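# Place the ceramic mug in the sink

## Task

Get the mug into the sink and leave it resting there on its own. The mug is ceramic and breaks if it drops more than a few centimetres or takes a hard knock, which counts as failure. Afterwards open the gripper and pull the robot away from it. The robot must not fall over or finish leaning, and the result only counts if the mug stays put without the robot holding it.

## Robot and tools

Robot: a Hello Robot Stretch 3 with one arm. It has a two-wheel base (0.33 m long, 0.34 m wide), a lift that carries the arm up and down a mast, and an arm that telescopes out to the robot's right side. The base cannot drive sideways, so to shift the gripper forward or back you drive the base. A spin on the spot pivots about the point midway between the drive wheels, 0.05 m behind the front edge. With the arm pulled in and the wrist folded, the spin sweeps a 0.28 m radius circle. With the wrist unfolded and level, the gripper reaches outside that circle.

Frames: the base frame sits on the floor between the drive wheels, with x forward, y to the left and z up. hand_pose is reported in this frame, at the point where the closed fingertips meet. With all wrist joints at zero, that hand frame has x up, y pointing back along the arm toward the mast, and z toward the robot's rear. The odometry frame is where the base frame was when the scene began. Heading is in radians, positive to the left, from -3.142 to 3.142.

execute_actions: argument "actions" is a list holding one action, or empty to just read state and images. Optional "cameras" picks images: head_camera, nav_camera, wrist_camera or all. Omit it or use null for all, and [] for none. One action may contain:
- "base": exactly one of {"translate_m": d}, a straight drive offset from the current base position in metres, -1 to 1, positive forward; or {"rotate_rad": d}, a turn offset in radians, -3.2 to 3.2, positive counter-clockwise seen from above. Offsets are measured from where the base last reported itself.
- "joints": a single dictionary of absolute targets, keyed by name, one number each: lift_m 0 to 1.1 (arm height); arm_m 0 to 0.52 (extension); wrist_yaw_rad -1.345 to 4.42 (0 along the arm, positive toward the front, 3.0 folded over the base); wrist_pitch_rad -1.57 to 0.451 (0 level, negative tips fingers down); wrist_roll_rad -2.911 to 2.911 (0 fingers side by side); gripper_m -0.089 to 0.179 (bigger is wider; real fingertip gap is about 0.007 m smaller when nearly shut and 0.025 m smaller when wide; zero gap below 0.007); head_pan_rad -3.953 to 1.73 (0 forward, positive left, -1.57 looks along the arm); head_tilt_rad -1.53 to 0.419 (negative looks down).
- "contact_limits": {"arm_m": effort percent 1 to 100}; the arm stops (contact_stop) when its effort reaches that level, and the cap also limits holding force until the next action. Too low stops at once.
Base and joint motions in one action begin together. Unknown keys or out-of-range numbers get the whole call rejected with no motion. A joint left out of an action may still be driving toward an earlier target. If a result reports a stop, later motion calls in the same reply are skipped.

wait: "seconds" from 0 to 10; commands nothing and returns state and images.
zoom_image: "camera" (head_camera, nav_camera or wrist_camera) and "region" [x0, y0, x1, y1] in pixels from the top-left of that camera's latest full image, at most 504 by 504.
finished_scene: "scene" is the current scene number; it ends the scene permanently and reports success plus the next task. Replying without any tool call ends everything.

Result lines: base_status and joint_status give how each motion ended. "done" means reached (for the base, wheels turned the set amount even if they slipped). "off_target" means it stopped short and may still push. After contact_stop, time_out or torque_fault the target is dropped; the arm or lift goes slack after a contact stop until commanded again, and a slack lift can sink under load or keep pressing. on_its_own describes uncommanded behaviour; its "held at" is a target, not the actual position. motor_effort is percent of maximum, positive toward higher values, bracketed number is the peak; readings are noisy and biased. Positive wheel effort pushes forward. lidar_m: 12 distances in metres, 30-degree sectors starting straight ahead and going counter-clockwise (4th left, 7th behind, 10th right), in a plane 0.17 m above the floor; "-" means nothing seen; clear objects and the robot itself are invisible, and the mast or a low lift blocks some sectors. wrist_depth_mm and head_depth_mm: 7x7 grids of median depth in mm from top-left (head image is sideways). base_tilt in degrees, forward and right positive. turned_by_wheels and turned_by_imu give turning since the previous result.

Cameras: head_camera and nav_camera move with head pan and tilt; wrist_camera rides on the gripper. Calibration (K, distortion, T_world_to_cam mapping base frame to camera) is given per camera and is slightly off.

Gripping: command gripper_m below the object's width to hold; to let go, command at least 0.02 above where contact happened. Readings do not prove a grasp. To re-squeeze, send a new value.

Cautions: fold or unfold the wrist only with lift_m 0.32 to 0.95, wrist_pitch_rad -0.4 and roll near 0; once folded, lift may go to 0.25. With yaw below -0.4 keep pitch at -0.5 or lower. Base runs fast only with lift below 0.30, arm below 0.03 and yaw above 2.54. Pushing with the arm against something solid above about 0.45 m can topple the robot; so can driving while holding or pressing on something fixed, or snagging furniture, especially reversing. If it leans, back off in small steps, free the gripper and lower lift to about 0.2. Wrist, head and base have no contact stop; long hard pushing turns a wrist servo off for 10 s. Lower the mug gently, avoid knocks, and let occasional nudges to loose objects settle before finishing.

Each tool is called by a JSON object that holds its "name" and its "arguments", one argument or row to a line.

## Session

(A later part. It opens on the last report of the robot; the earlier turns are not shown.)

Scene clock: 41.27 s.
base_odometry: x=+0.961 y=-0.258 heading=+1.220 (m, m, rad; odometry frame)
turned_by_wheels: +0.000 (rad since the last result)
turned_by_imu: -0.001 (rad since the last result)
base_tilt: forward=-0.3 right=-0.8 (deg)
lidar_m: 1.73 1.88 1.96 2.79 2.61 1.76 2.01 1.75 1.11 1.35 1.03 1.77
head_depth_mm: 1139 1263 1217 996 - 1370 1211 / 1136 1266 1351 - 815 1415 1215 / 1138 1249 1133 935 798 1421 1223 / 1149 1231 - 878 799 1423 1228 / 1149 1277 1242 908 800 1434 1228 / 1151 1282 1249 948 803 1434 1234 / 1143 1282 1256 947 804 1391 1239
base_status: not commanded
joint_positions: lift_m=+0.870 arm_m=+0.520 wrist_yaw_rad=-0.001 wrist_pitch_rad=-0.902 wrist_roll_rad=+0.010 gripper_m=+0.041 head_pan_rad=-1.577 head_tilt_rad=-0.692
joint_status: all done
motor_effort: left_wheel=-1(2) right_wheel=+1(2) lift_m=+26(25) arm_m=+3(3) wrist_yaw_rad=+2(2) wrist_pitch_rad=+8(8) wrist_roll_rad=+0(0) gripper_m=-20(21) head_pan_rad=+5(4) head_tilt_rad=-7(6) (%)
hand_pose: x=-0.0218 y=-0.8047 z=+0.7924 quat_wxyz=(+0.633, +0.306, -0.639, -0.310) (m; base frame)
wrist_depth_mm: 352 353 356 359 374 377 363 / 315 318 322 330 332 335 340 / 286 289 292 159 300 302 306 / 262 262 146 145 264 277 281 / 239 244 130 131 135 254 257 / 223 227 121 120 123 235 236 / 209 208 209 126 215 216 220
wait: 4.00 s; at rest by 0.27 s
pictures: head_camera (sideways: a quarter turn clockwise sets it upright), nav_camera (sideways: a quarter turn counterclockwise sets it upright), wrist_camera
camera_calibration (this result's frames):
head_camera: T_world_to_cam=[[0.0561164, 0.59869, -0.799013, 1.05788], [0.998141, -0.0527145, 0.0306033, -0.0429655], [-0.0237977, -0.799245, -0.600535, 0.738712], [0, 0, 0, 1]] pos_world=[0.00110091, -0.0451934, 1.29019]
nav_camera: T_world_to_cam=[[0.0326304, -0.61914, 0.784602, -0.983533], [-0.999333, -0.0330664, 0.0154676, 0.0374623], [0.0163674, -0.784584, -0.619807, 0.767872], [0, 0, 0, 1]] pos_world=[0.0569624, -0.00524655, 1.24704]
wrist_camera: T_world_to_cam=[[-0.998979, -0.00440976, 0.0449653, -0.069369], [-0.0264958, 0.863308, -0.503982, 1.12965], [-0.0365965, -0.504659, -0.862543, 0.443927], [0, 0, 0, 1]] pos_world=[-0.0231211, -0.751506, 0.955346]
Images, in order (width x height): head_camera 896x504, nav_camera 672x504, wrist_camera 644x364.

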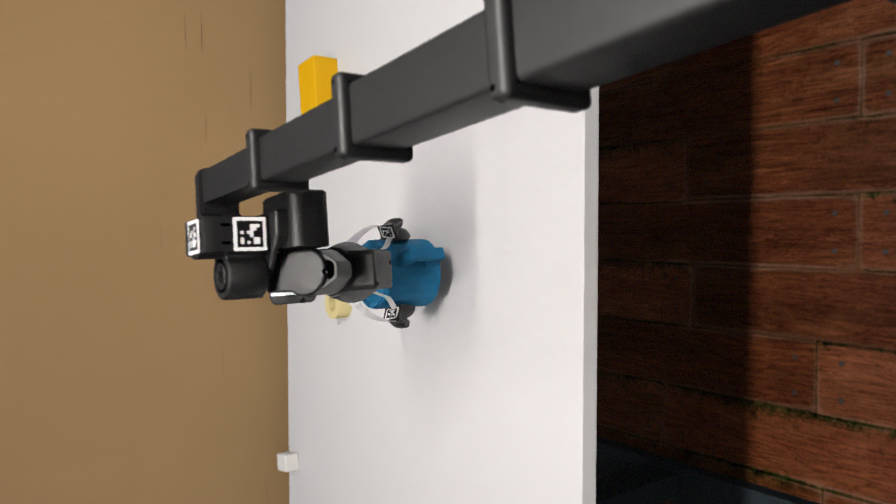

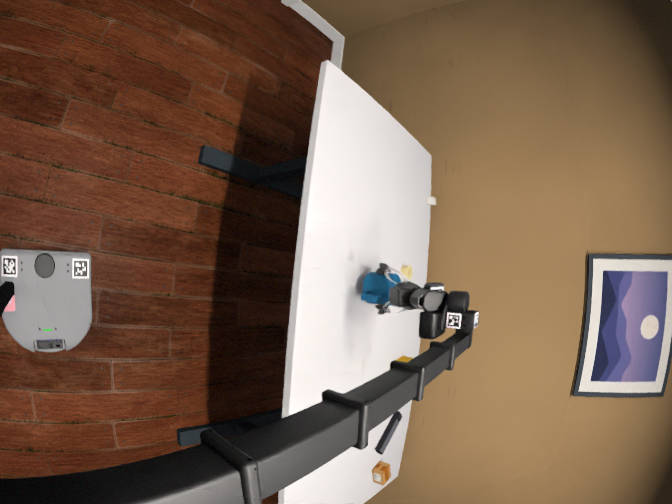

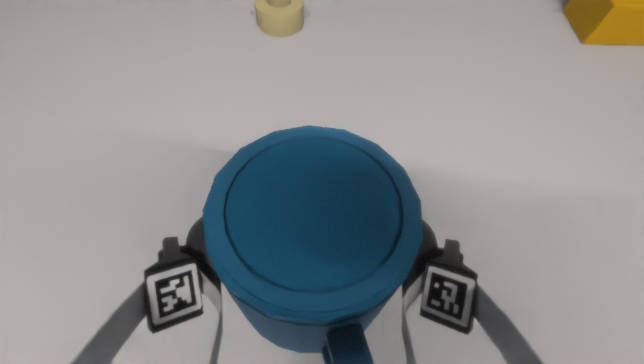

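{"name": "execute_actions", "arguments": {
  "actions": [
    {"joints":{"lift_m":1.09,"arm_m":0.1,"head_pan_rad":0,"head_tilt_rad":-0.5}}
  ],
  "cameras": []
}}

{"name": "execute_actions", "arguments": {
  "actions": [
    {"base":{"rotate_rad":1.46},"joints":{"arm_m":0.0}}
  ],
  "cameras": ["wrist_camera"]
}}

{"name": "execute_actions", "arguments": {
  "actions": [
    {"base":{"translate_m":1}}
  ],
  "cameras": []
}}

{"name": "execute_actions", "arguments": {
  "actions": [
    {"base":{"translate_m":1}}
  ]
}}

Scene clock: 46.47 s.
base_odometry: x=+0.961 y=-0.258 heading=+1.220 (m, m, rad; odometry frame)
turned_by_wheels: +0.000 (rad since the last result)
turned_by_imu: -0.001 (rad since the last result)
base_tilt: forward=-0.3 right=-0.8 (deg)
lidar_m: 1.73 1.89 1.95 2.80 2.60 1.76 2.01 1.75 1.12 1.34 1.03 1.77
head_depth_mm: 1459 1578 1715 1878 1984 1634 1346 / 1466 1584 1709 1882 2002 1638 1358 / 1463 1595 1722 1881 2015 1645 1362 / 1483 1590 1729 1896 2022 1654 1366 / 1493 1610 1739 1909 2011 1665 1369 / 1502 1614 1744 1943 2038 1668 1372 / 1499 1623 1766 1912 2047 1679 1377
base_status: not commanded
joint_positions: lift_m=+1.090 arm_m=+0.100 wrist_yaw_rad=+0.000 wrist_pitch_rad=-0.902 wrist_roll_rad=+0.010 gripper_m=+0.041 head_pan_rad=-0.007 head_tilt_rad=-0.507
joint_status: all done
motor_effort: left_wheel=-2(2) right_wheel=+2(3) lift_m=+25(26) arm_m=-3(5) wrist_yaw_rad=+1(2) wrist_pitch_rad=+8(8) wrist_roll_rad=-1(1) gripper_m=-20(20) head_pan_rad=+5(57) head_tilt_rad=+5(28) (%)
hand_pose: x=-0.0216 y=-0.3851 z=+1.0123 quat_wxyz=(+0.633, +0.307, -0.639, -0.310) (m; base frame)
wrist_depth_mm: 691 695 725 715 729 742 748 / 622 634 647 640 653 665 676 / 560 563 578 160 578 608 607 / - 544 146 145 523 540 554 / - - 130 132 135 515 514 / - - 121 119 123 - - / - - - 127 - - -
pictures: none
No camera images: the call's "cameras" was empty. Leave "cameras" out to get every camera's image.

Scene clock: 49.77 s.
base_odometry: x=+0.961 y=-0.258 heading=+2.680 (m, m, rad; odometry frame)
turned_by_wheels: +1.460 (rad since the last result)
turned_by_imu: +1.432 (rad since the last result)
base_tilt: forward=-0.3 right=-0.8 (deg)
lidar_m: 2.80 2.88 2.04 1.75 1.94 1.12 1.35 1.03 1.81 1.73 1.82 1.89
head_depth_mm: 3027 3269 3537 2797 2050 1637 1352 / 3010 3116 2929 2827 2066 1652 1356 / 2987 3110 2835 2823 2086 1640 1352 / 2946 3048 2838 2834 2087 1653 1363 / 2908 3007 2769 2886 2119 1657 1354 / 2927 3032 2778 2896 2113 1671 1374 / 2867 2969 2725 2886 2154 1682 1369
base_status: done
joint_positions: lift_m=+1.090 arm_m=+0.002 wrist_yaw_rad=+0.000 wrist_pitch_rad=-0.902 wrist_roll_rad=+0.010 gripper_m=+0.044 head_pan_rad=-0.007 head_tilt_rad=-0.507
joint_status: all done
joint sent to its limit — the command would take arm_m past its lower limit, so that joint was sent only as far as its limit.
motor_effort: left_wheel=-1(6) right_wheel=+1(5) lift_m=+25(25) arm_m=-3(2) wrist_yaw_rad=+0(1) wrist_pitch_rad=+8(8) wrist_roll_rad=+0(1) gripper_m=-20(20) head_pan_rad=+5(5) head_tilt_rad=+6(5) (%)
hand_pose: x=-0.0216 y=-0.2867 z=+1.0123 quat_wxyz=(+0.633, +0.307, -0.639, -0.310) (m; base frame)
wrist_depth_mm: - - - - - - - / - - - - - - - / - - - 160 - - 639 / - - 147 145 - - - / - - 130 132 135 - - / - - 121 120 124 - - / - - - 127 - - -
pictures: wrist_camera
camera_calibration (this result's frames):
wrist_camera: T_world_to_cam=[[-0.998974, -0.00528925, 0.044967, -0.0771088], [-0.0272253, 0.863721, -0.503234, 0.792602], [-0.0361773, -0.503942, -0.862979, 0.895667], [0, 0, 0, 1]] pos_world=[-0.0230481, -0.233631, 1.17527]
Images, in order (width x height): wrist_camera 644x364.

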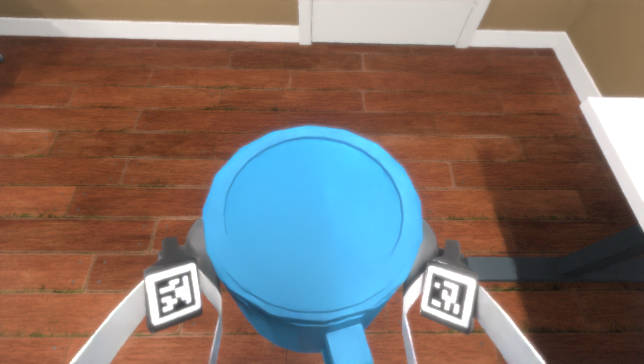

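Scene clock: 61.20 s.
base_odometry: x=+0.066 y=+0.188 heading=+2.680 (m, m, rad; odometry frame)
turned_by_wheels: +0.000 (rad since the last result)
turned_by_imu: +0.002 (rad since the last result)
base_tilt: forward=-0.4 right=-0.9 (deg)
lidar_m: 1.80 1.85 2.10 1.71 1.80 2.02 2.35 1.96 1.82 1.75 1.30 1.88
head_depth_mm: 2099 2235 1861 2044 2073 1625 1353 / 2108 2229 1859 2018 2064 1647 1356 / 2107 2231 1815 1983 2085 1658 1362 / 2068 2222 1820 1955 2082 1656 1364 / 2047 2203 1804 1923 2029 1660 1365 / 2033 2169 1788 1913 2045 1664 1373 / 2021 2170 1759 1901 2032 1682 1364
base_status: done
joint_positions: lift_m=+1.090 arm_m=+0.002 wrist_yaw_rad=+0.000 wrist_pitch_rad=-0.902 wrist_roll_rad=+0.010 gripper_m=+0.044 head_pan_rad=-0.007 head_tilt_rad=-0.507
joint_status: not commanded
motor_effort: left_wheel=-1(2) right_wheel=+1(5) lift_m=+25(25) arm_m=-3(3) wrist_yaw_rad=+1(1) wrist_pitch_rad=+8(8) wrist_roll_rad=+0(0) gripper_m=-20(19) head_pan_rad=+4(5) head_tilt_rad=+5(5) (%)
hand_pose: x=-0.0216 y=-0.2867 z=+1.0123 quat_wxyz=(+0.633, +0.307, -0.639, -0.310) (m; base frame)
wrist_depth_mm: - - - - - - - / - - - - - - - / - - - 160 - - - / - - 148 146 - - - / - - 130 131 135 - - / - - 121 120 123 - - / - - - 127 - - -
pictures: none
No camera images: the call's "cameras" was empty. Leave "cameras" out to get every camera's image.

Scene clock: 72.63 s.
base_odometry: x=-0.829 y=+0.634 heading=+2.680 (m, m, rad; odometry frame)
turned_by_wheels: +0.000 (rad since the last result)
turned_by_imu: +0.002 (rad since the last result)
base_tilt: forward=-0.4 right=-0.8 (deg)
lidar_m: 0.80 0.82 1.11 2.04 2.11 2.87 2.95 2.48 1.22 1.15 1.16 0.83
head_depth_mm: 1234 1320 1317 897 964 1077 1254 / 1211 1317 1323 891 953 1062 1265 / 1203 1308 1339 889 937 1043 1192 / 1203 1261 1277 873 926 1036 1170 / 1196 1293 1347 864 913 1018 1152 / 1184 1279 1337 1260 902 1004 1135 / 1173 1264 1325 922 892 991 1113
base_status: done
joint_positions: lift_m=+1.090 arm_m=+0.002 wrist_yaw_rad=+0.000 wrist_pitch_rad=-0.902 wrist_roll_rad=+0.010 gripper_m=+0.044 head_pan_rad=-0.007 head_tilt_rad=-0.507
joint_status: not commanded
motor_effort: left_wheel=-1(2) right_wheel=+2(5) lift_m=+25(25) arm_m=-3(3) wrist_yaw_rad=+1(1) wrist_pitch_rad=+8(8) wrist_roll_rad=+0(0) gripper_m=-20(19) head_pan_rad=+5(5) head_tilt_rad=+5(5) (%)
hand_pose: x=-0.0216 y=-0.2867 z=+1.0123 quat_wxyz=(+0.633, +0.307, -0.639, -0.310) (m; base frame)
wrist_depth_mm: - - - - - - - / - - - - - - - / - - - 160 - - - / - - 147 145 - - - / - - 130 131 135 - - / - - 121 120 124 - - / - - - 127 - - -
pictures: head_camera (sideways: a quarter turn clockwise sets it upright), nav_camera (sideways: a quarter turn counterclockwise sets it upright), wrist_camera
camera_calibration (this result's frames):
head_camera: T_world_to_cam=[[-0.441945, 0.055651, -0.895314, 1.18649], [0.047382, 0.998129, 0.038653, -0.047654], [0.89579, -0.0253392, -0.443755, 0.529119], [0, 0, 0, 1]] pos_world=[0.0526436, -0.00505724, 1.29892]
nav_camera: T_world_to_cam=[[0.464796, 0.0330575, 0.8848, -1.11682], [0.0284942, -0.999344, 0.0223687, 0.0222035], [0.884959, 0.0148147, -0.465433, 0.561727], [0, 0, 0, 1]] pos_world=[0.0213546, 0.0507863, 1.24911]
wrist_camera: T_world_to_cam=[[-0.998974, -0.00528897, 0.044967, -0.0771088], [-0.0272251, 0.863721, -0.503234, 0.792602], [-0.0361774, -0.503942, -0.862979, 0.895667], [0, 0, 0, 1]] pos_world=[-0.0230482, -0.23363, 1.17527]
Images, in order (width x height): head_camera 896x504, nav_camera 672x504, wrist_camera 644x364.

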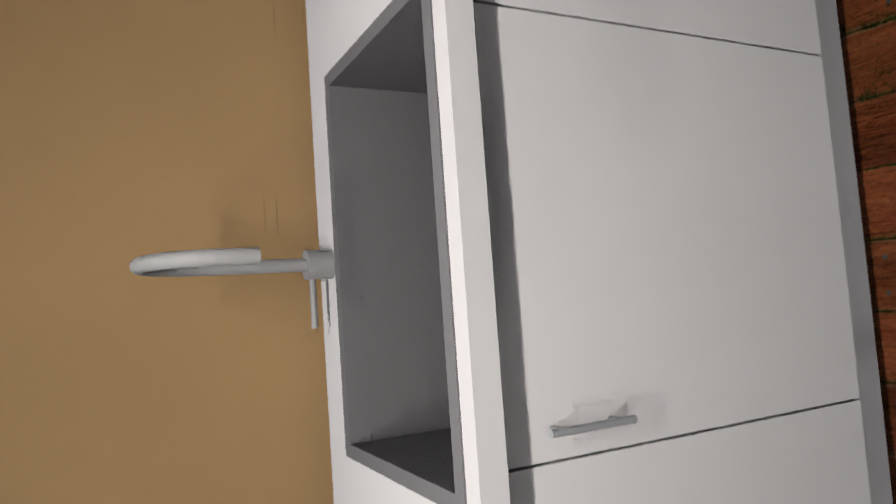

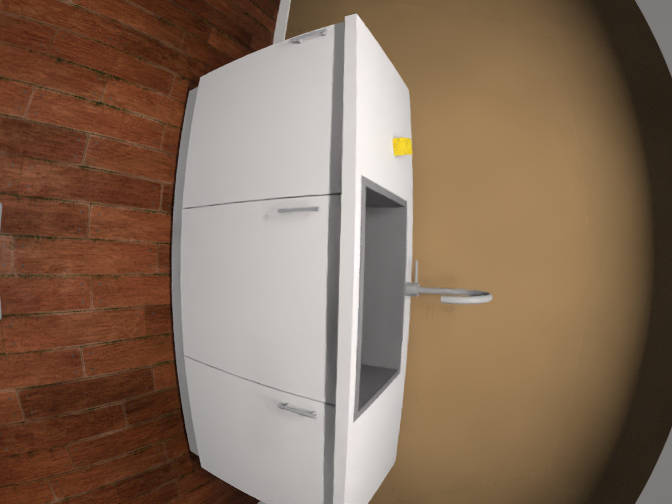

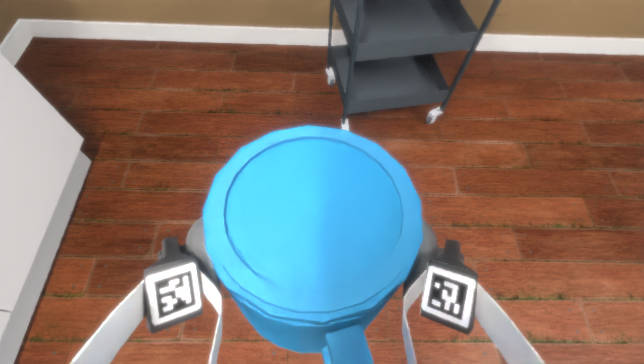

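{"name": "execute_actions", "arguments": {
  "actions": [
    {"base":{"translate_m":0.3}}
  ],
  "cameras": []
}}

{"name": "execute_actions", "arguments": {
  "actions": [
    {"base":{"rotate_rad":1.68},"joints":{"head_pan_rad":-1.57,"head_tilt_rad":-0.7}}
  ]
}}

Scene clock: 77.53 s.
base_odometry: x=-1.097 y=+0.768 heading=+2.680 (m, m, rad; odometry frame)
turned_by_wheels: +0.000 (rad since the last result)
turned_by_imu: +0.000 (rad since the last result)
base_tilt: forward=-0.3 right=-0.8 (deg)
lidar_m: 0.50 0.51 0.69 2.03 2.11 2.53 3.27 2.47 1.22 1.51 0.72 0.52
head_depth_mm: 960 1037 1112 1011 615 644 733 / 950 1028 1105 1030 618 635 723 / 942 1020 1093 1015 1028 626 713 / 935 988 1069 1007 1032 618 699 / 929 1005 1086 1008 1037 610 691 / 929 995 1083 996 1041 602 679 / 915 991 1073 977 893 594 664
base_status: done
joint_positions: lift_m=+1.090 arm_m=+0.002 wrist_yaw_rad=+0.000 wrist_pitch_rad=-0.902 wrist_roll_rad=+0.010 gripper_m=+0.044 head_pan_rad=-0.007 head_tilt_rad=-0.507
joint_status: not commanded
motor_effort: left_wheel=-2(2) right_wheel=+1(5) lift_m=+25(25) arm_m=-3(3) wrist_yaw_rad=+1(1) wrist_pitch_rad=+8(8) wrist_roll_rad=-1(0) gripper_m=-19(19) head_pan_rad=+5(5) head_tilt_rad=+4(4) (%)
hand_pose: x=-0.0216 y=-0.2867 z=+1.0123 quat_wxyz=(+0.633, +0.307, -0.639, -0.310) (m; base frame)
wrist_depth_mm: 692 - - - - - - / 708 - - - - - - / 689 - - 160 - - - / 696 - 147 145 - - - / 704 - 130 132 135 - - / 697 930 120 120 124 - - / 684 - - 127 - - -
pictures: none
No camera images: the call's "cameras" was empty. Leave "cameras" out to get every camera's image.

Scene clock: 81.13 s.
base_odometry: x=-1.097 y=+0.768 heading=-1.924 (m, m, rad; odometry frame)
turned_by_wheels: +1.680 (rad since the last result)
turned_by_imu: +1.647 (rad since the last result)
base_tilt: forward=-0.3 right=-0.8 (deg)
lidar_m: 2.04 2.01 3.23 3.25 2.24 1.22 1.73 0.66 0.51 0.50 0.53 0.77
head_depth_mm: - - - - - 819 991 / - - - - - - 993 / - - - - - - 998 / - - - - - 825 1005 / 957 1048 995 621 595 804 1005 / 961 1051 965 839 661 806 1010 / 958 1054 837 651 674 811 1013
base_status: done
joint_positions: lift_m=+1.090 arm_m=+0.002 wrist_yaw_rad=+0.000 wrist_pitch_rad=-0.902 wrist_roll_rad=+0.010 gripper_m=+0.044 head_pan_rad=-1.563 head_tilt_rad=-0.691
joint_status: all done
motor_effort: left_wheel=-1(5) right_wheel=+2(4) lift_m=+26(25) arm_m=-3(3) wrist_yaw_rad=+1(1) wrist_pitch_rad=+8(8) wrist_roll_rad=+0(0) gripper_m=-19(19) head_pan_rad=-5(57) head_tilt_rad=-6(29) (%)
hand_pose: x=-0.0216 y=-0.2867 z=+1.0123 quat_wxyz=(+0.633, +0.307, -0.639, -0.310) (m; base frame)
wrist_depth_mm: 403 428 749 796 791 761 549 / 370 366 372 371 375 679 492 / 477 460 425 160 372 364 362 / 625 608 146 145 463 502 467 / 947 847 130 132 135 651 615 / - - 121 120 123 938 898 / - - - 127 - - -
pictures: head_camera (sideways: a quarter turn clockwise sets it upright), nav_camera (sideways: a quarter turn counterclockwise sets it upright), wrist_camera
camera_calibration (this result's frames):
head_camera: T_world_to_cam=[[0.0478729, 0.599048, -0.799281, 1.05828], [0.998772, -0.0389563, 0.0306242, -0.0429965], [-0.0127916, -0.799765, -0.600177, 0.73818], [0, 0, 0, 1]] pos_world=[0.00172351, -0.0452631, 1.29022]
nav_camera: T_world_to_cam=[[0.0411472, -0.618282, 0.784879, -0.983946], [-0.998784, -0.0468123, 0.0154851, 0.0374362], [0.0271679, -0.784561, -0.619456, 0.76735], [0, 0, 0, 1]] pos_world=[0.05703, -0.00457044, 1.24704]
wrist_camera: T_world_to_cam=[[-0.998974, -0.00529866, 0.0449744, -0.0771189], [-0.0272372, 0.863721, -0.503234, 0.792601], [-0.0361789, -0.503943, -0.862979, 0.895667], [0, 0, 0, 1]] pos_world=[-0.0230474, -0.23363, 1.17527]
Images, in order (width x height): head_camera 896x504, nav_camera 672x504, wrist_camera 644x364.

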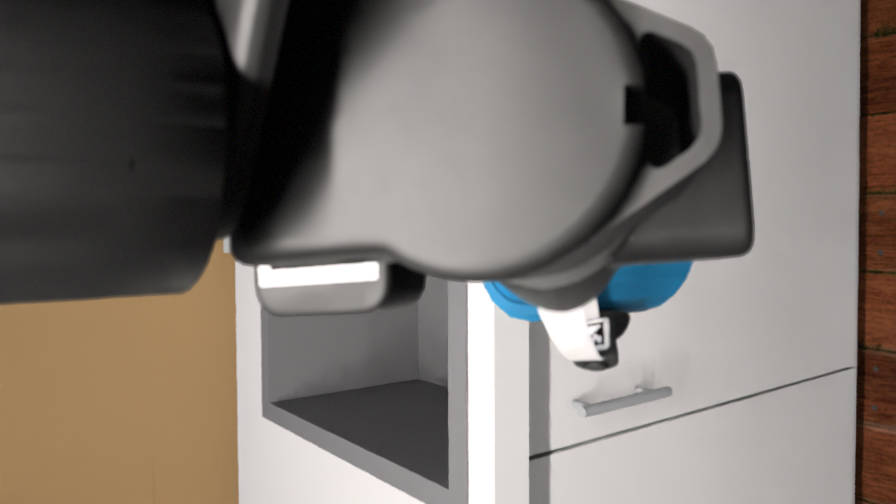

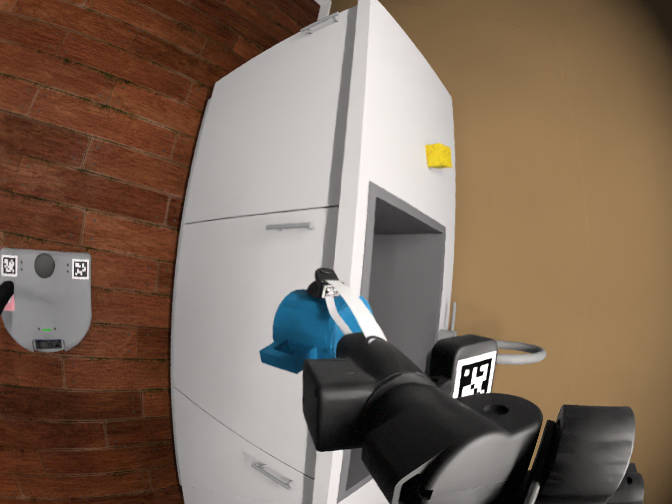

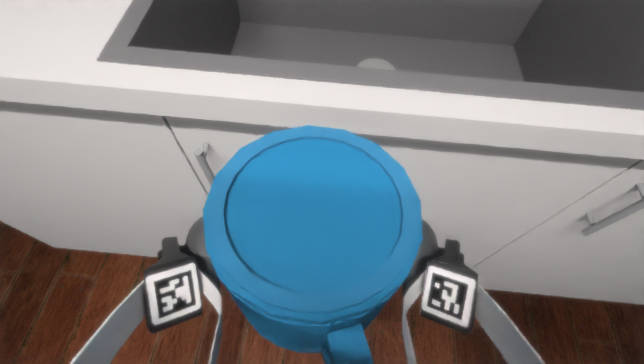

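{"name": "execute_actions", "arguments": {
  "actions": [
    {"base":{"translate_m":0.11},"joints":{"lift_m":1.098}}
  ],
  "cameras": []
}}

{"name": "execute_actions", "arguments": {
  "actions": [
    {"joints":{"arm_m":0.4}}
  ]
}}

Scene clock: 84.20 s.
base_odometry: x=-1.135 y=+0.664 heading=-1.924 (m, m, rad; odometry frame)
turned_by_wheels: +0.000 (rad since the last result)
turned_by_imu: +0.000 (rad since the last result)
base_tilt: forward=-0.3 right=-0.8 (deg)
lidar_m: 1.93 1.92 3.07 3.25 2.38 1.32 1.85 0.67 0.52 0.51 0.54 0.79
head_depth_mm: - - - - - 830 1004 / - - - - - 858 1013 / - - - - - 875 1016 / - 1054 - - - 854 1022 / 965 1061 908 623 609 820 1024 / 972 1062 835 625 685 822 1027 / 975 1066 835 633 688 826 1040
base_status: done
joint_positions: lift_m=+1.098 arm_m=+0.002 wrist_yaw_rad=+0.000 wrist_pitch_rad=-0.902 wrist_roll_rad=+0.010 gripper_m=+0.044 head_pan_rad=-1.563 head_tilt_rad=-0.691
joint_status: all done
motor_effort: left_wheel=-2(1) right_wheel=+1(4) lift_m=+25(26) arm_m=-3(3) wrist_yaw_rad=+1(1) wrist_pitch_rad=+8(8) wrist_roll_rad=-1(1) gripper_m=-19(20) head_pan_rad=-5(5) head_tilt_rad=-7(6) (%)
hand_pose: x=-0.0216 y=-0.2867 z=+1.0203 quat_wxyz=(+0.633, +0.307, -0.639, -0.310) (m; base frame)
wrist_depth_mm: 412 419 446 799 815 800 700 / 380 381 380 383 386 773 627 / 505 480 443 160 386 374 375 / 645 630 147 145 478 508 492 / - 891 130 132 135 676 648 / - - 121 120 124 989 930 / - - - 126 - - -
pictures: none
No camera images: the call's "cameras" was empty. Leave "cameras" out to get every camera's image.

Scene clock: 88.33 s.
base_odometry: x=-1.135 y=+0.664 heading=-1.924 (m, m, rad; odometry frame)
turned_by_wheels: +0.000 (rad since the last result)
turned_by_imu: -0.001 (rad since the last result)
base_tilt: forward=-0.3 right=-0.8 (deg)
lidar_m: 1.92 1.92 3.07 3.23 2.39 1.32 1.84 0.66 0.52 0.51 0.54 0.79
head_depth_mm: 821 1039 998 613 676 807 1008 / 938 1013 1004 616 678 809 1010 / 988 1052 1001 618 680 813 1014 / - 661 671 620 680 817 1021 / 965 1054 873 622 670 818 1025 / 967 1062 833 626 687 821 1038 / 973 1062 830 629 687 827 1040
base_status: not commanded
joint_positions: lift_m=+1.098 arm_m=+0.400 wrist_yaw_rad=+0.000 wrist_pitch_rad=-0.902 wrist_roll_rad=+0.010 gripper_m=+0.044 head_pan_rad=-1.563 head_tilt_rad=-0.691
joint_status: all done
motor_effort: left_wheel=-1(2) right_wheel=+2(2) lift_m=+25(25) arm_m=+3(3) wrist_yaw_rad=+1(1) wrist_pitch_rad=+8(8) wrist_roll_rad=+0(0) gripper_m=-20(19) head_pan_rad=-4(5) head_tilt_rad=-6(6) (%)
hand_pose: x=-0.0216 y=-0.6845 z=+1.0203 quat_wxyz=(+0.633, +0.307, -0.639, -0.310) (m; base frame)
wrist_depth_mm: 412 416 423 426 434 398 442 / 330 370 387 435 416 410 403 / 327 338 342 160 505 486 474 / 306 310 147 145 576 604 592 / 281 283 130 132 135 571 574 / 261 265 121 120 124 535 533 / 243 243 366 126 487 491 491
pictures: head_camera (sideways: a quarter turn clockwise sets it upright), nav_camera (sideways: a quarter turn counterclockwise sets it upright), wrist_camera
camera_calibration (this result's frames):
head_camera: T_world_to_cam=[[0.0479609, 0.599225, -0.799143, 1.0581], [0.998766, -0.0391124, 0.0306134, -0.0429825], [-0.012912, -0.799624, -0.600362, 0.738421], [0, 0, 0, 1]] pos_world=[0.00171674, -0.0452598, 1.2902]
nav_camera: T_world_to_cam=[[0.0410563, -0.618469, 0.784736, -0.983759], [-0.998791, -0.0466668, 0.0154761, 0.0374479], [0.0270497, -0.784422, -0.619637, 0.767586], [0, 0, 0, 1]] pos_world=[0.0570292, -0.0045654, 1.24704]
wrist_camera: T_world_to_cam=[[-0.998974, -0.00530209, 0.0449738, -0.0795884], [-0.0272368, 0.863762, -0.503163, 1.14018], [-0.0361789, -0.503871, -0.863021, 0.70219], [0, 0, 0, 1]] pos_world=[-0.0230475, -0.631453, 1.18328]
Images, in order (width x height): head_camera 896x504, nav_camera 672x504, wrist_camera 644x364.

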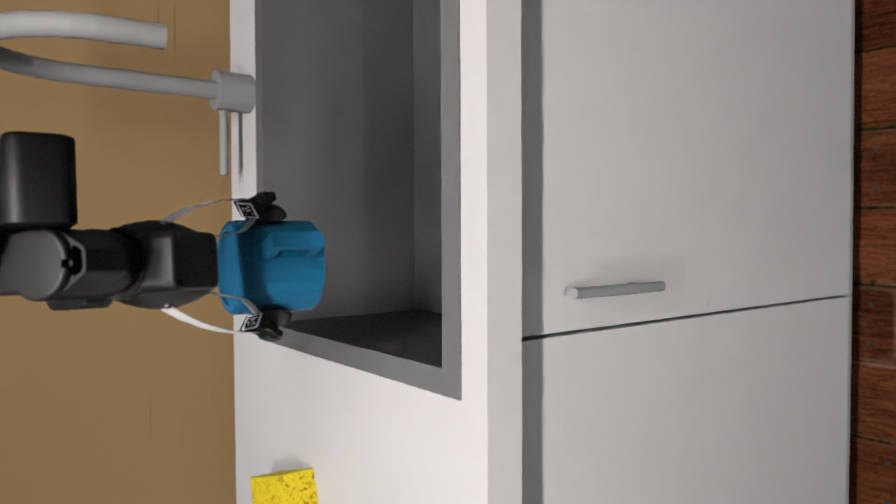

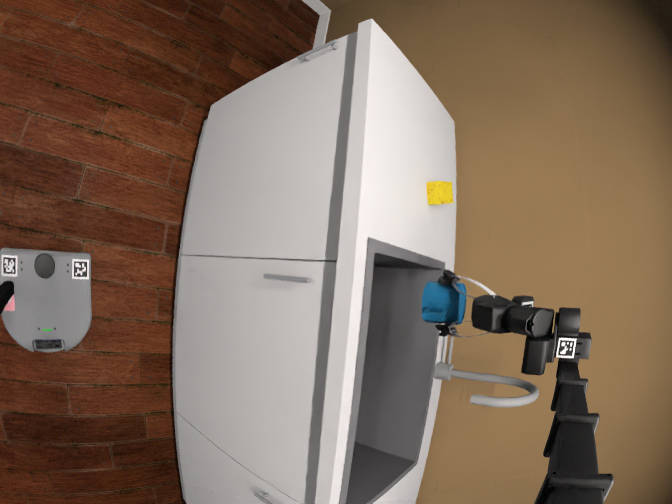

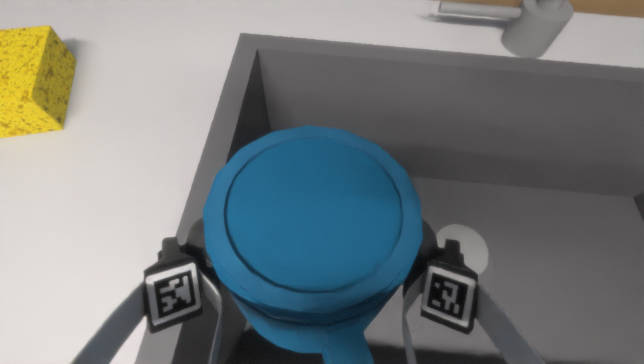

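{"name": "execute_actions", "arguments": {
  "actions": [
    {"base":{"translate_m":-0.065}}
  ],
  "cameras": []
}}

{"name": "execute_actions", "arguments": {
  "actions": [
    {"joints":{"lift_m":0.95}}
  ],
  "cameras": []
}}

{"name": "execute_actions", "arguments": {
  "actions": [
    {"joints":{"lift_m":0.87,"arm_m":0.5}}
  ]
}}

Scene clock: 91.27 s.
base_odometry: x=-1.113 y=+0.725 heading=-1.924 (m, m, rad; odometry frame)
turned_by_wheels: +0.000 (rad since the last result)
turned_by_imu: -0.001 (rad since the last result)
base_tilt: forward=-0.3 right=-0.8 (deg)
lidar_m: 1.99 1.98 3.19 3.24 2.31 1.26 1.78 0.66 0.51 0.50 0.54 0.78
head_depth_mm: 947 1033 990 613 666 798 999 / 795 1001 993 616 670 804 998 / 983 1024 996 619 670 805 1004 / - 660 668 619 673 806 1004 / 957 1047 1000 624 676 811 1011 / 964 1053 877 626 676 811 1014 / 968 1061 838 633 679 816 1020
base_status: done
joint_positions: lift_m=+1.098 arm_m=+0.400 wrist_yaw_rad=+0.000 wrist_pitch_rad=-0.902 wrist_roll_rad=+0.010 gripper_m=+0.044 head_pan_rad=-1.563 head_tilt_rad=-0.691
joint_status: not commanded
motor_effort: left_wheel=-1(5) right_wheel=+2(3) lift_m=+25(25) arm_m=+3(3) wrist_yaw_rad=+1(1) wrist_pitch_rad=+8(8) wrist_roll_rad=+0(1) gripper_m=-20(19) head_pan_rad=-5(5) head_tilt_rad=-6(5) (%)
hand_pose: x=-0.0216 y=-0.6845 z=+1.0203 quat_wxyz=(+0.633, +0.307, -0.639, -0.310) (m; base frame)
wrist_depth_mm: 412 414 416 430 425 404 447 / 369 374 419 422 412 407 406 / 334 337 479 160 491 480 461 / 304 313 147 145 556 599 565 / 280 294 130 131 135 574 567 / 262 265 121 120 124 533 531 / 242 341 473 127 485 482 497
pictures: none
No camera images: the call's "cameras" was empty. Leave "cameras" out to get every camera's image.

Scene clock: 93.43 s.
base_odometry: x=-1.113 y=+0.725 heading=-1.924 (m, m, rad; odometry frame)
turned_by_wheels: +0.000 (rad since the last result)
turned_by_imu: -0.001 (rad since the last result)
base_tilt: forward=-0.3 right=-0.8 (deg)
lidar_m: 1.99 1.97 3.17 3.25 2.31 1.27 1.78 0.66 0.51 0.50 0.53 0.78
head_depth_mm: 949 1035 - 598 669 797 994 / 826 890 1013 618 669 802 1001 / 954 - 1013 618 674 802 1004 / 955 - - 620 672 806 1008 / 961 1053 997 622 675 811 1017 / 962 1057 875 624 676 814 1018 / 965 1061 840 630 679 818 1025
base_status: not commanded
joint_positions: lift_m=+0.950 arm_m=+0.400 wrist_yaw_rad=+0.000 wrist_pitch_rad=-0.903 wrist_roll_rad=+0.010 gripper_m=+0.044 head_pan_rad=-1.563 head_tilt_rad=-0.691
joint_status: all done
motor_effort: left_wheel=-1(1) right_wheel=+1(2) lift_m=+18(24) arm_m=+3(3) wrist_yaw_rad=+1(1) wrist_pitch_rad=+8(8) wrist_roll_rad=+0(0) gripper_m=-19(19) head_pan_rad=-5(5) head_tilt_rad=-5(5) (%)
hand_pose: x=-0.0216 y=-0.6845 z=+0.8728 quat_wxyz=(+0.633, +0.307, -0.639, -0.310) (m; base frame)
wrist_depth_mm: 193 267 368 359 348 342 332 / 197 275 417 422 411 399 391 / 201 283 460 160 471 470 462 / 203 289 147 145 425 446 450 / 207 295 130 131 135 409 412 / 212 268 121 120 123 379 381 / 215 331 338 127 343 351 352
pictures: none
No camera images: the call's "cameras" was empty. Leave "cameras" out to get every camera's image.

Scene clock: 95.40 s.
base_odometry: x=-1.113 y=+0.725 heading=-1.924 (m, m, rad; odometry frame)
turned_by_wheels: +0.000 (rad since the last result)
turned_by_imu: -0.001 (rad since the last result)
base_tilt: forward=-0.3 right=-0.8 (deg)
lidar_m: 1.99 1.98 3.19 3.24 2.31 1.26 1.78 0.66 0.51 0.50 0.54 0.78
head_depth_mm: 947 1033 991 1066 - 825 998 / 829 1004 961 - 669 797 1002 / 954 1034 1031 617 672 801 1005 / 960 1047 - 611 673 809 1004 / 960 1045 998 620 675 807 1012 / 962 1054 877 623 676 812 1017 / 964 1058 837 631 679 815 1027
base_status: not commanded
joint_positions: lift_m=+0.870 arm_m=+0.500 wrist_yaw_rad=+0.000 wrist_pitch_rad=-0.903 wrist_roll_rad=+0.010 gripper_m=+0.044 head_pan_rad=-1.563 head_tilt_rad=-0.691
joint_status: all done
motor_effort: left_wheel=-1(2) right_wheel=+2(2) lift_m=+18(16) arm_m=+3(3) wrist_yaw_rad=+1(1) wrist_pitch_rad=+8(8) wrist_roll_rad=+0(0) gripper_m=-19(20) head_pan_rad=-4(5) head_tilt_rad=-6(6) (%)
hand_pose: x=-0.0216 y=-0.7844 z=+0.7927 quat_wxyz=(+0.633, +0.307, -0.639, -0.311) (m; base frame)
wrist_depth_mm: 187 242 253 246 239 234 229 / 191 261 298 291 281 273 265 / 194 269 354 160 336 326 318 / 194 274 147 145 335 347 353 / 198 278 130 132 135 318 323 / 199 252 121 120 124 296 299 / 203 262 262 127 272 274 278
pictures: head_camera (sideways: a quarter turn clockwise sets it upright), nav_camera (sideways: a quarter turn counterclockwise sets it upright), wrist_camera
camera_calibration (this result's frames):
head_camera: T_world_to_cam=[[0.0479609, 0.599225, -0.799143, 1.0581], [0.998766, -0.0391125, 0.0306135, -0.0429825], [-0.0129121, -0.799625, -0.600361, 0.738421], [0, 0, 0, 1]] pos_world=[0.00171673, -0.0452598, 1.2902]
nav_camera: T_world_to_cam=[[0.0410562, -0.618469, 0.784736, -0.98376], [-0.998791, -0.0466667, 0.0154761, 0.0374479], [0.0270496, -0.784422, -0.619637, 0.767586], [0, 0, 0, 1]] pos_world=[0.0570292, -0.00456541, 1.24704]
wrist_camera: T_world_to_cam=[[-0.998974, -0.00532373, 0.0449714, -0.0698982], [-0.0272384, 0.863983, -0.502783, 1.11184], [-0.0361779, -0.503492, -0.863242, 0.455924], [0, 0, 0, 1]] pos_world=[-0.0230473, -0.731433, 0.955732]
Images, in order (width x height): head_camera 896x504, nav_camera 672x504, wrist_camera 644x364.

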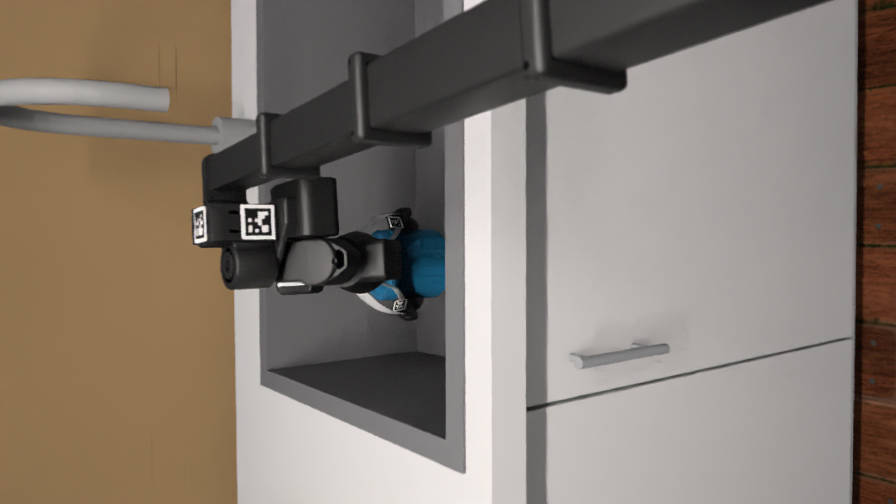

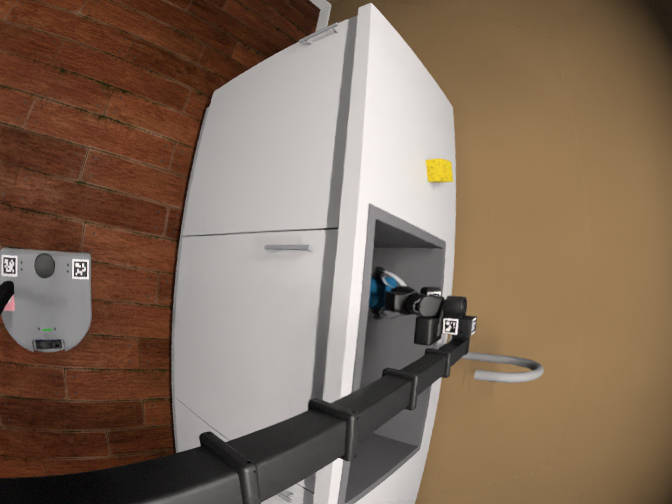

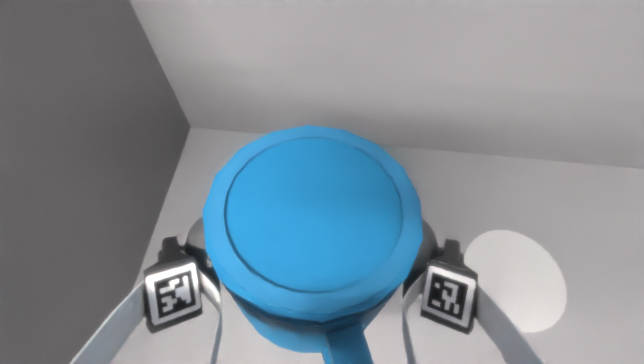

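{"name": "execute_actions", "arguments": {
  "actions": [
    {"joints":{"lift_m":0.79}}
  ],
  "cameras": []
}}

{"name": "execute_actions", "arguments": {
  "actions": [
    {"joints":{"lift_m":0.776}}
  ]
}}

Scene clock: 97.40 s.
base_odometry: x=-1.113 y=+0.725 heading=-1.924 (m, m, rad; odometry frame)
turned_by_wheels: +0.000 (rad since the last result)
turned_by_imu: -0.001 (rad since the last result)
base_tilt: forward=-0.3 right=-0.8 (deg)
lidar_m: 1.99 1.98 3.15 3.25 2.31 1.26 1.78 0.66 0.51 0.50 0.54 0.78
head_depth_mm: 945 1035 989 614 653 - - / 831 999 998 1067 - 826 999 / 954 1031 959 603 670 804 1000 / 957 1048 966 593 673 806 1013 / 961 1053 1002 621 675 805 1015 / 963 1050 877 625 678 811 1019 / 963 1056 837 632 680 818 1031
base_status: not commanded
joint_positions: lift_m=+0.790 arm_m=+0.500 wrist_yaw_rad=+0.000 wrist_pitch_rad=-0.903 wrist_roll_rad=+0.010 gripper_m=+0.044 head_pan_rad=-1.563 head_tilt_rad=-0.691
joint_status: all done
motor_effort: left_wheel=-2(1) right_wheel=+1(2) lift_m=+18(22) arm_m=+3(3) wrist_yaw_rad=+0(1) wrist_pitch_rad=+8(8) wrist_roll_rad=+0(0) gripper_m=-19(19) head_pan_rad=-5(5) head_tilt_rad=-5(5) (%)
hand_pose: x=-0.0216 y=-0.7844 z=+0.7127 quat_wxyz=(+0.633, +0.307, -0.639, -0.311) (m; base frame)
wrist_depth_mm: 188 243 252 246 239 235 228 / 190 263 287 288 280 272 264 / 195 254 268 159 274 277 283 / 195 239 147 145 242 253 257 / 196 222 130 131 135 232 233 / 199 207 121 120 124 215 216 / 190 189 192 127 198 199 201
pictures: none
No camera images: the call's "cameras" was empty. Leave "cameras" out to get every camera's image.

Scene clock: 98.23 s.
base_odometry: x=-1.113 y=+0.725 heading=-1.924 (m, m, rad; odometry frame)
turned_by_wheels: +0.000 (rad since the last result)
turned_by_imu: +0.000 (rad since the last result)
base_tilt: forward=-0.4 right=-0.8 (deg)
lidar_m: 1.99 1.97 3.16 3.23 2.30 1.26 1.78 0.66 0.51 0.50 0.53 0.78
head_depth_mm: 944 1032 994 614 651 - - / 848 1001 997 1071 - 814 1001 / 952 1023 964 602 672 802 1007 / 957 1047 966 602 674 805 1011 / 960 1056 999 622 676 810 1015 / 962 1054 878 625 678 813 1020 / 965 1058 839 633 680 816 1027
base_status: not commanded
joint_positions: lift_m=+0.776 arm_m=+0.500 wrist_yaw_rad=+0.000 wrist_pitch_rad=-0.895 wrist_roll_rad=+0.010 gripper_m=+0.044 head_pan_rad=-1.563 head_tilt_rad=-0.691
joint_status: all done
motor_effort: left_wheel=-1(1) right_wheel=+1(2) lift_m=+15(16) arm_m=+3(3) wrist_yaw_rad=+1(1) wrist_pitch_rad=+5(8) wrist_roll_rad=+0(0) gripper_m=-19(19) head_pan_rad=-5(5) head_tilt_rad=-5(6) (%)
hand_pose: x=-0.0216 y=-0.7862 z=+0.7000 quat_wxyz=(+0.634, +0.304, -0.640, -0.308) (m; base frame)
wrist_depth_mm: 187 242 251 245 239 232 226 / 191 261 277 278 275 270 262 / 194 247 254 154 261 264 267 / 194 229 143 143 229 240 243 / 196 210 130 130 134 218 220 / 191 196 122 121 124 203 203 / 180 180 181 126 186 187 190
pictures: head_camera (sideways: a quarter turn clockwise sets it upright), nav_camera (sideways: a quarter turn counterclockwise sets it upright), wrist_camera
camera_calibration (this result's frames):
head_camera: T_world_to_cam=[[0.0479609, 0.599225, -0.799143, 1.0581], [0.998766, -0.0391125, 0.0306134, -0.0429825], [-0.0129121, -0.799624, -0.600362, 0.738421], [0, 0, 0, 1]] pos_world=[0.00171673, -0.0452598, 1.2902]
nav_camera: T_world_to_cam=[[0.0410562, -0.618469, 0.784736, -0.983759], [-0.998791, -0.0466667, 0.0154761, 0.0374479], [0.0270496, -0.784422, -0.619637, 0.767586], [0, 0, 0, 1]] pos_world=[0.0570292, -0.0045654, 1.24704]
wrist_camera: T_world_to_cam=[[-0.998974, -0.00496189, 0.0450191, -0.0654884], [-0.027243, 0.859892, -0.509748, 1.0684], [-0.0361823, -0.510451, -0.859145, 0.366682], [0, 0, 0, 1]] pos_world=[-0.0230473, -0.731861, 0.862596]
Images, in order (width x height): head_camera 896x504, nav_camera 672x504, wrist_camera 644x364.

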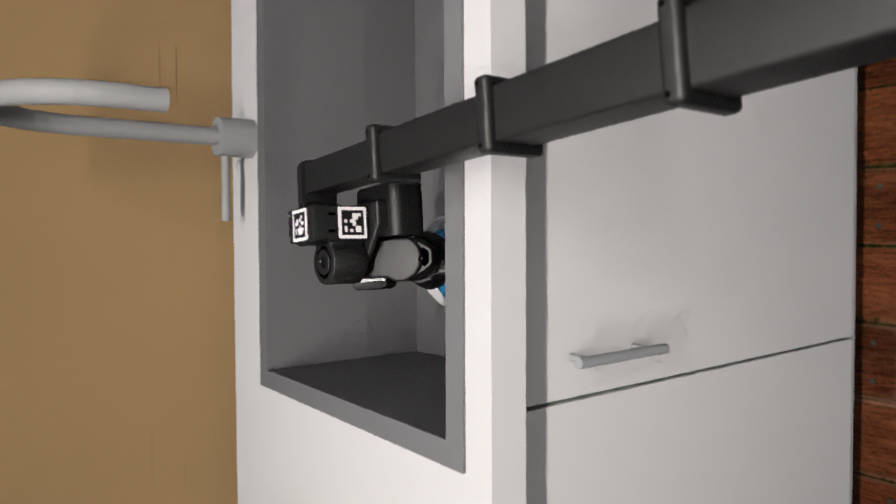

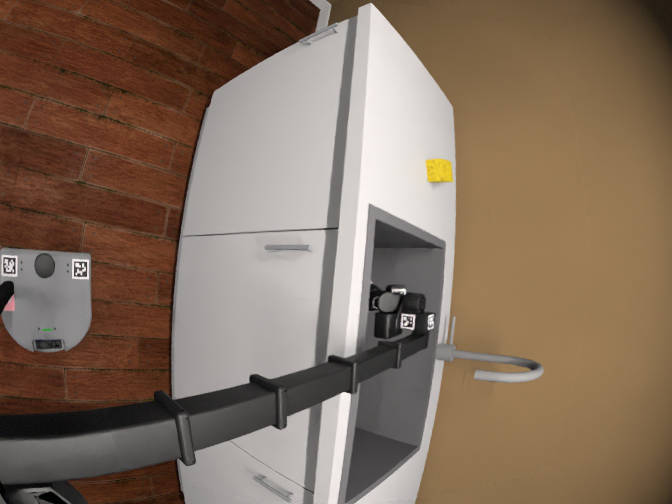

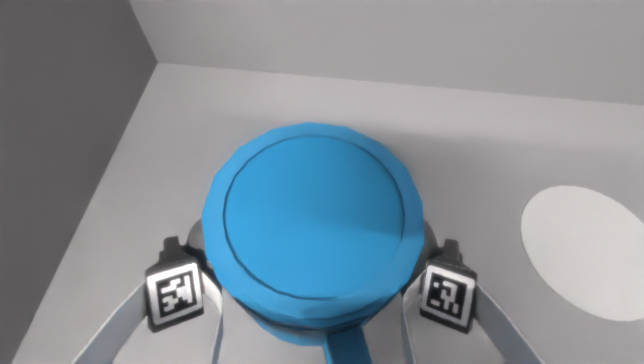

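{"name": "execute_actions", "arguments": {
  "actions": [
    {"joints":{"gripper_m":0.15}}
  ],
  "cameras": []
}}

{"name": "execute_actions", "arguments": {
  "actions": [
    {"joints":{"lift_m":1.05}}
  ],
  "cameras": ["wrist_camera"]
}}

{"name": "execute_actions", "arguments": {
  "actions": [
    {"joints":{"arm_m":0.05}}
  ],
  "cameras": []
}}

{"name": "finished_scene", "arguments": {
  "scene": 1
}}

Scene clock: 100.60 s.
base_odometry: x=-1.113 y=+0.725 heading=-1.924 (m, m, rad; odometry frame)
turned_by_wheels: +0.000 (rad since the last result)
turned_by_imu: -0.001 (rad since the last result)
base_tilt: forward=-0.4 right=-0.8 (deg)
lidar_m: 1.99 1.97 3.19 3.25 2.31 1.26 1.78 0.66 0.51 0.50 0.54 0.78
head_depth_mm: 944 1035 995 614 653 - - / 834 1005 992 1072 - 813 1000 / 954 1026 959 600 673 804 1005 / 956 1051 961 595 674 808 1009 / 956 1056 998 621 676 811 1009 / 961 1056 877 624 678 812 1021 / 965 1055 834 632 678 820 1023
base_status: not commanded
joint_positions: lift_m=+0.776 arm_m=+0.500 wrist_yaw_rad=+0.000 wrist_pitch_rad=-0.885 wrist_roll_rad=+0.010 gripper_m=+0.150 head_pan_rad=-1.563 head_tilt_rad=-0.691
joint_status: all done
motor_effort: left_wheel=-1(1) right_wheel=+1(2) lift_m=+16(16) arm_m=+3(3) wrist_yaw_rad=+1(1) wrist_pitch_rad=+2(5) wrist_roll_rad=+0(0) gripper_m=+0(82) head_pan_rad=-4(5) head_tilt_rad=-5(6) (%)
hand_pose: x=-0.0216 y=-0.7883 z=+0.7014 quat_wxyz=(+0.636, +0.301, -0.642, -0.305) (m; base frame)
wrist_depth_mm: 187 240 249 241 236 229 224 / 190 261 279 279 275 266 261 / 194 249 257 156 261 266 269 / 194 230 146 144 231 242 243 / 196 214 133 132 137 223 221 / 190 196 125 122 195 - 204 / - 182 183 128 187 186 191
pictures: none
No camera images: the call's "cameras" was empty. Leave "cameras" out to get every camera's image.

Scene clock: 103.93 s.
base_odometry: x=-1.113 y=+0.725 heading=-1.924 (m, m, rad; odometry frame)
turned_by_wheels: +0.000 (rad since the last result)
turned_by_imu: -0.001 (rad since the last result)
base_tilt: forward=-0.3 right=-0.8 (deg)
lidar_m: 1.99 1.97 3.18 3.24 2.30 1.26 1.78 0.66 0.51 0.50 0.54 0.78
head_depth_mm: - 1033 992 612 668 797 996 / 871 1002 993 615 668 802 999 / 950 1026 997 617 670 806 1002 / - 1014 998 620 674 805 1010 / 954 1051 999 622 675 808 1015 / 965 1050 878 625 677 813 1021 / 968 1059 840 632 681 814 1023
base_status: not commanded
joint_positions: lift_m=+1.050 arm_m=+0.500 wrist_yaw_rad=+0.000 wrist_pitch_rad=-0.885 wrist_roll_rad=+0.010 gripper_m=+0.150 head_pan_rad=-1.563 head_tilt_rad=-0.691
joint_status: all done
motor_effort: left_wheel=-1(1) right_wheel=+2(2) lift_m=+24(24) arm_m=+2(3) wrist_yaw_rad=+1(1) wrist_pitch_rad=+2(2) wrist_roll_rad=+0(0) gripper_m=+0(0) head_pan_rad=-5(5) head_tilt_rad=-6(6) (%)
hand_pose: x=-0.0216 y=-0.7882 z=+0.9748 quat_wxyz=(+0.636, +0.301, -0.642, -0.305) (m; base frame)
wrist_depth_mm: 348 356 360 364 367 297 384 / 309 312 317 322 327 314 336 / 281 290 357 344 332 318 311 / 255 274 429 433 419 397 383 / 233 288 494 511 509 503 500 / 218 344 458 466 481 - 483 / - 300 435 369 447 442 456
pictures: wrist_camera
camera_calibration (this result's frames):
wrist_camera: T_world_to_cam=[[-0.998974, -0.00453026, 0.0450647, -0.0775743], [-0.0272441, 0.854954, -0.517987, 1.21439], [-0.0361817, -0.518683, -0.854201, 0.590418], [0, 0, 0, 1]] pos_world=[-0.0230474, -0.732362, 1.13687]
Images, in order (width x height): wrist_camera 644x364.

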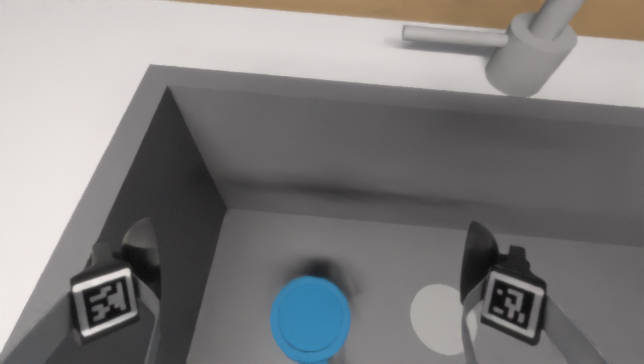

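Scene clock: 108.43 s.
base_odometry: x=-1.113 y=+0.725 heading=-1.924 (m, m, rad; odometry frame)
turned_by_wheels: +0.000 (rad since the last result)
turned_by_imu: -0.001 (rad since the last result)
base_tilt: forward=-0.3 right=-0.9 (deg)
lidar_m: 1.99 1.98 3.18 3.25 2.30 1.26 1.78 0.66 0.51 0.50 0.53 0.78
head_depth_mm: - - - - 701 800 996 / 862 - - - 702 803 1002 / 946 - - - - 817 1005 / 956 - - - - 819 1010 / 965 1056 1002 621 689 810 1012 / 965 1056 877 624 694 812 1016 / 966 1050 840 632 679 817 1018
base_status: not commanded
joint_positions: lift_m=+1.050 arm_m=+0.050 wrist_yaw_rad=+0.000 wrist_pitch_rad=-0.886 wrist_roll_rad=+0.010 gripper_m=+0.150 head_pan_rad=-1.563 head_tilt_rad=-0.691
joint_status: all done
motor_effort: left_wheel=-2(1) right_wheel=+2(1) lift_m=+24(24) arm_m=-3(1) wrist_yaw_rad=+1(1) wrist_pitch_rad=+2(2) wrist_roll_rad=+0(0) gripper_m=+0(0) head_pan_rad=-4(5) head_tilt_rad=-6(6) (%)
hand_pose: x=-0.0216 y=-0.3387 z=+0.9748 quat_wxyz=(+0.636, +0.301, -0.642, -0.305) (m; base frame)
wrist_depth_mm: 355 366 594 724 733 721 622 / 314 318 316 319 699 719 570 / 383 334 318 307 308 305 305 / 504 475 449 432 413 399 380 / 729 642 629 595 548 499 499 / - - - 944 840 - 705 / - - - - - - -
pictures: none
No camera images: the call's "cameras" was empty. Leave "cameras" out to get every camera's image.

The scene is finished: the task was done.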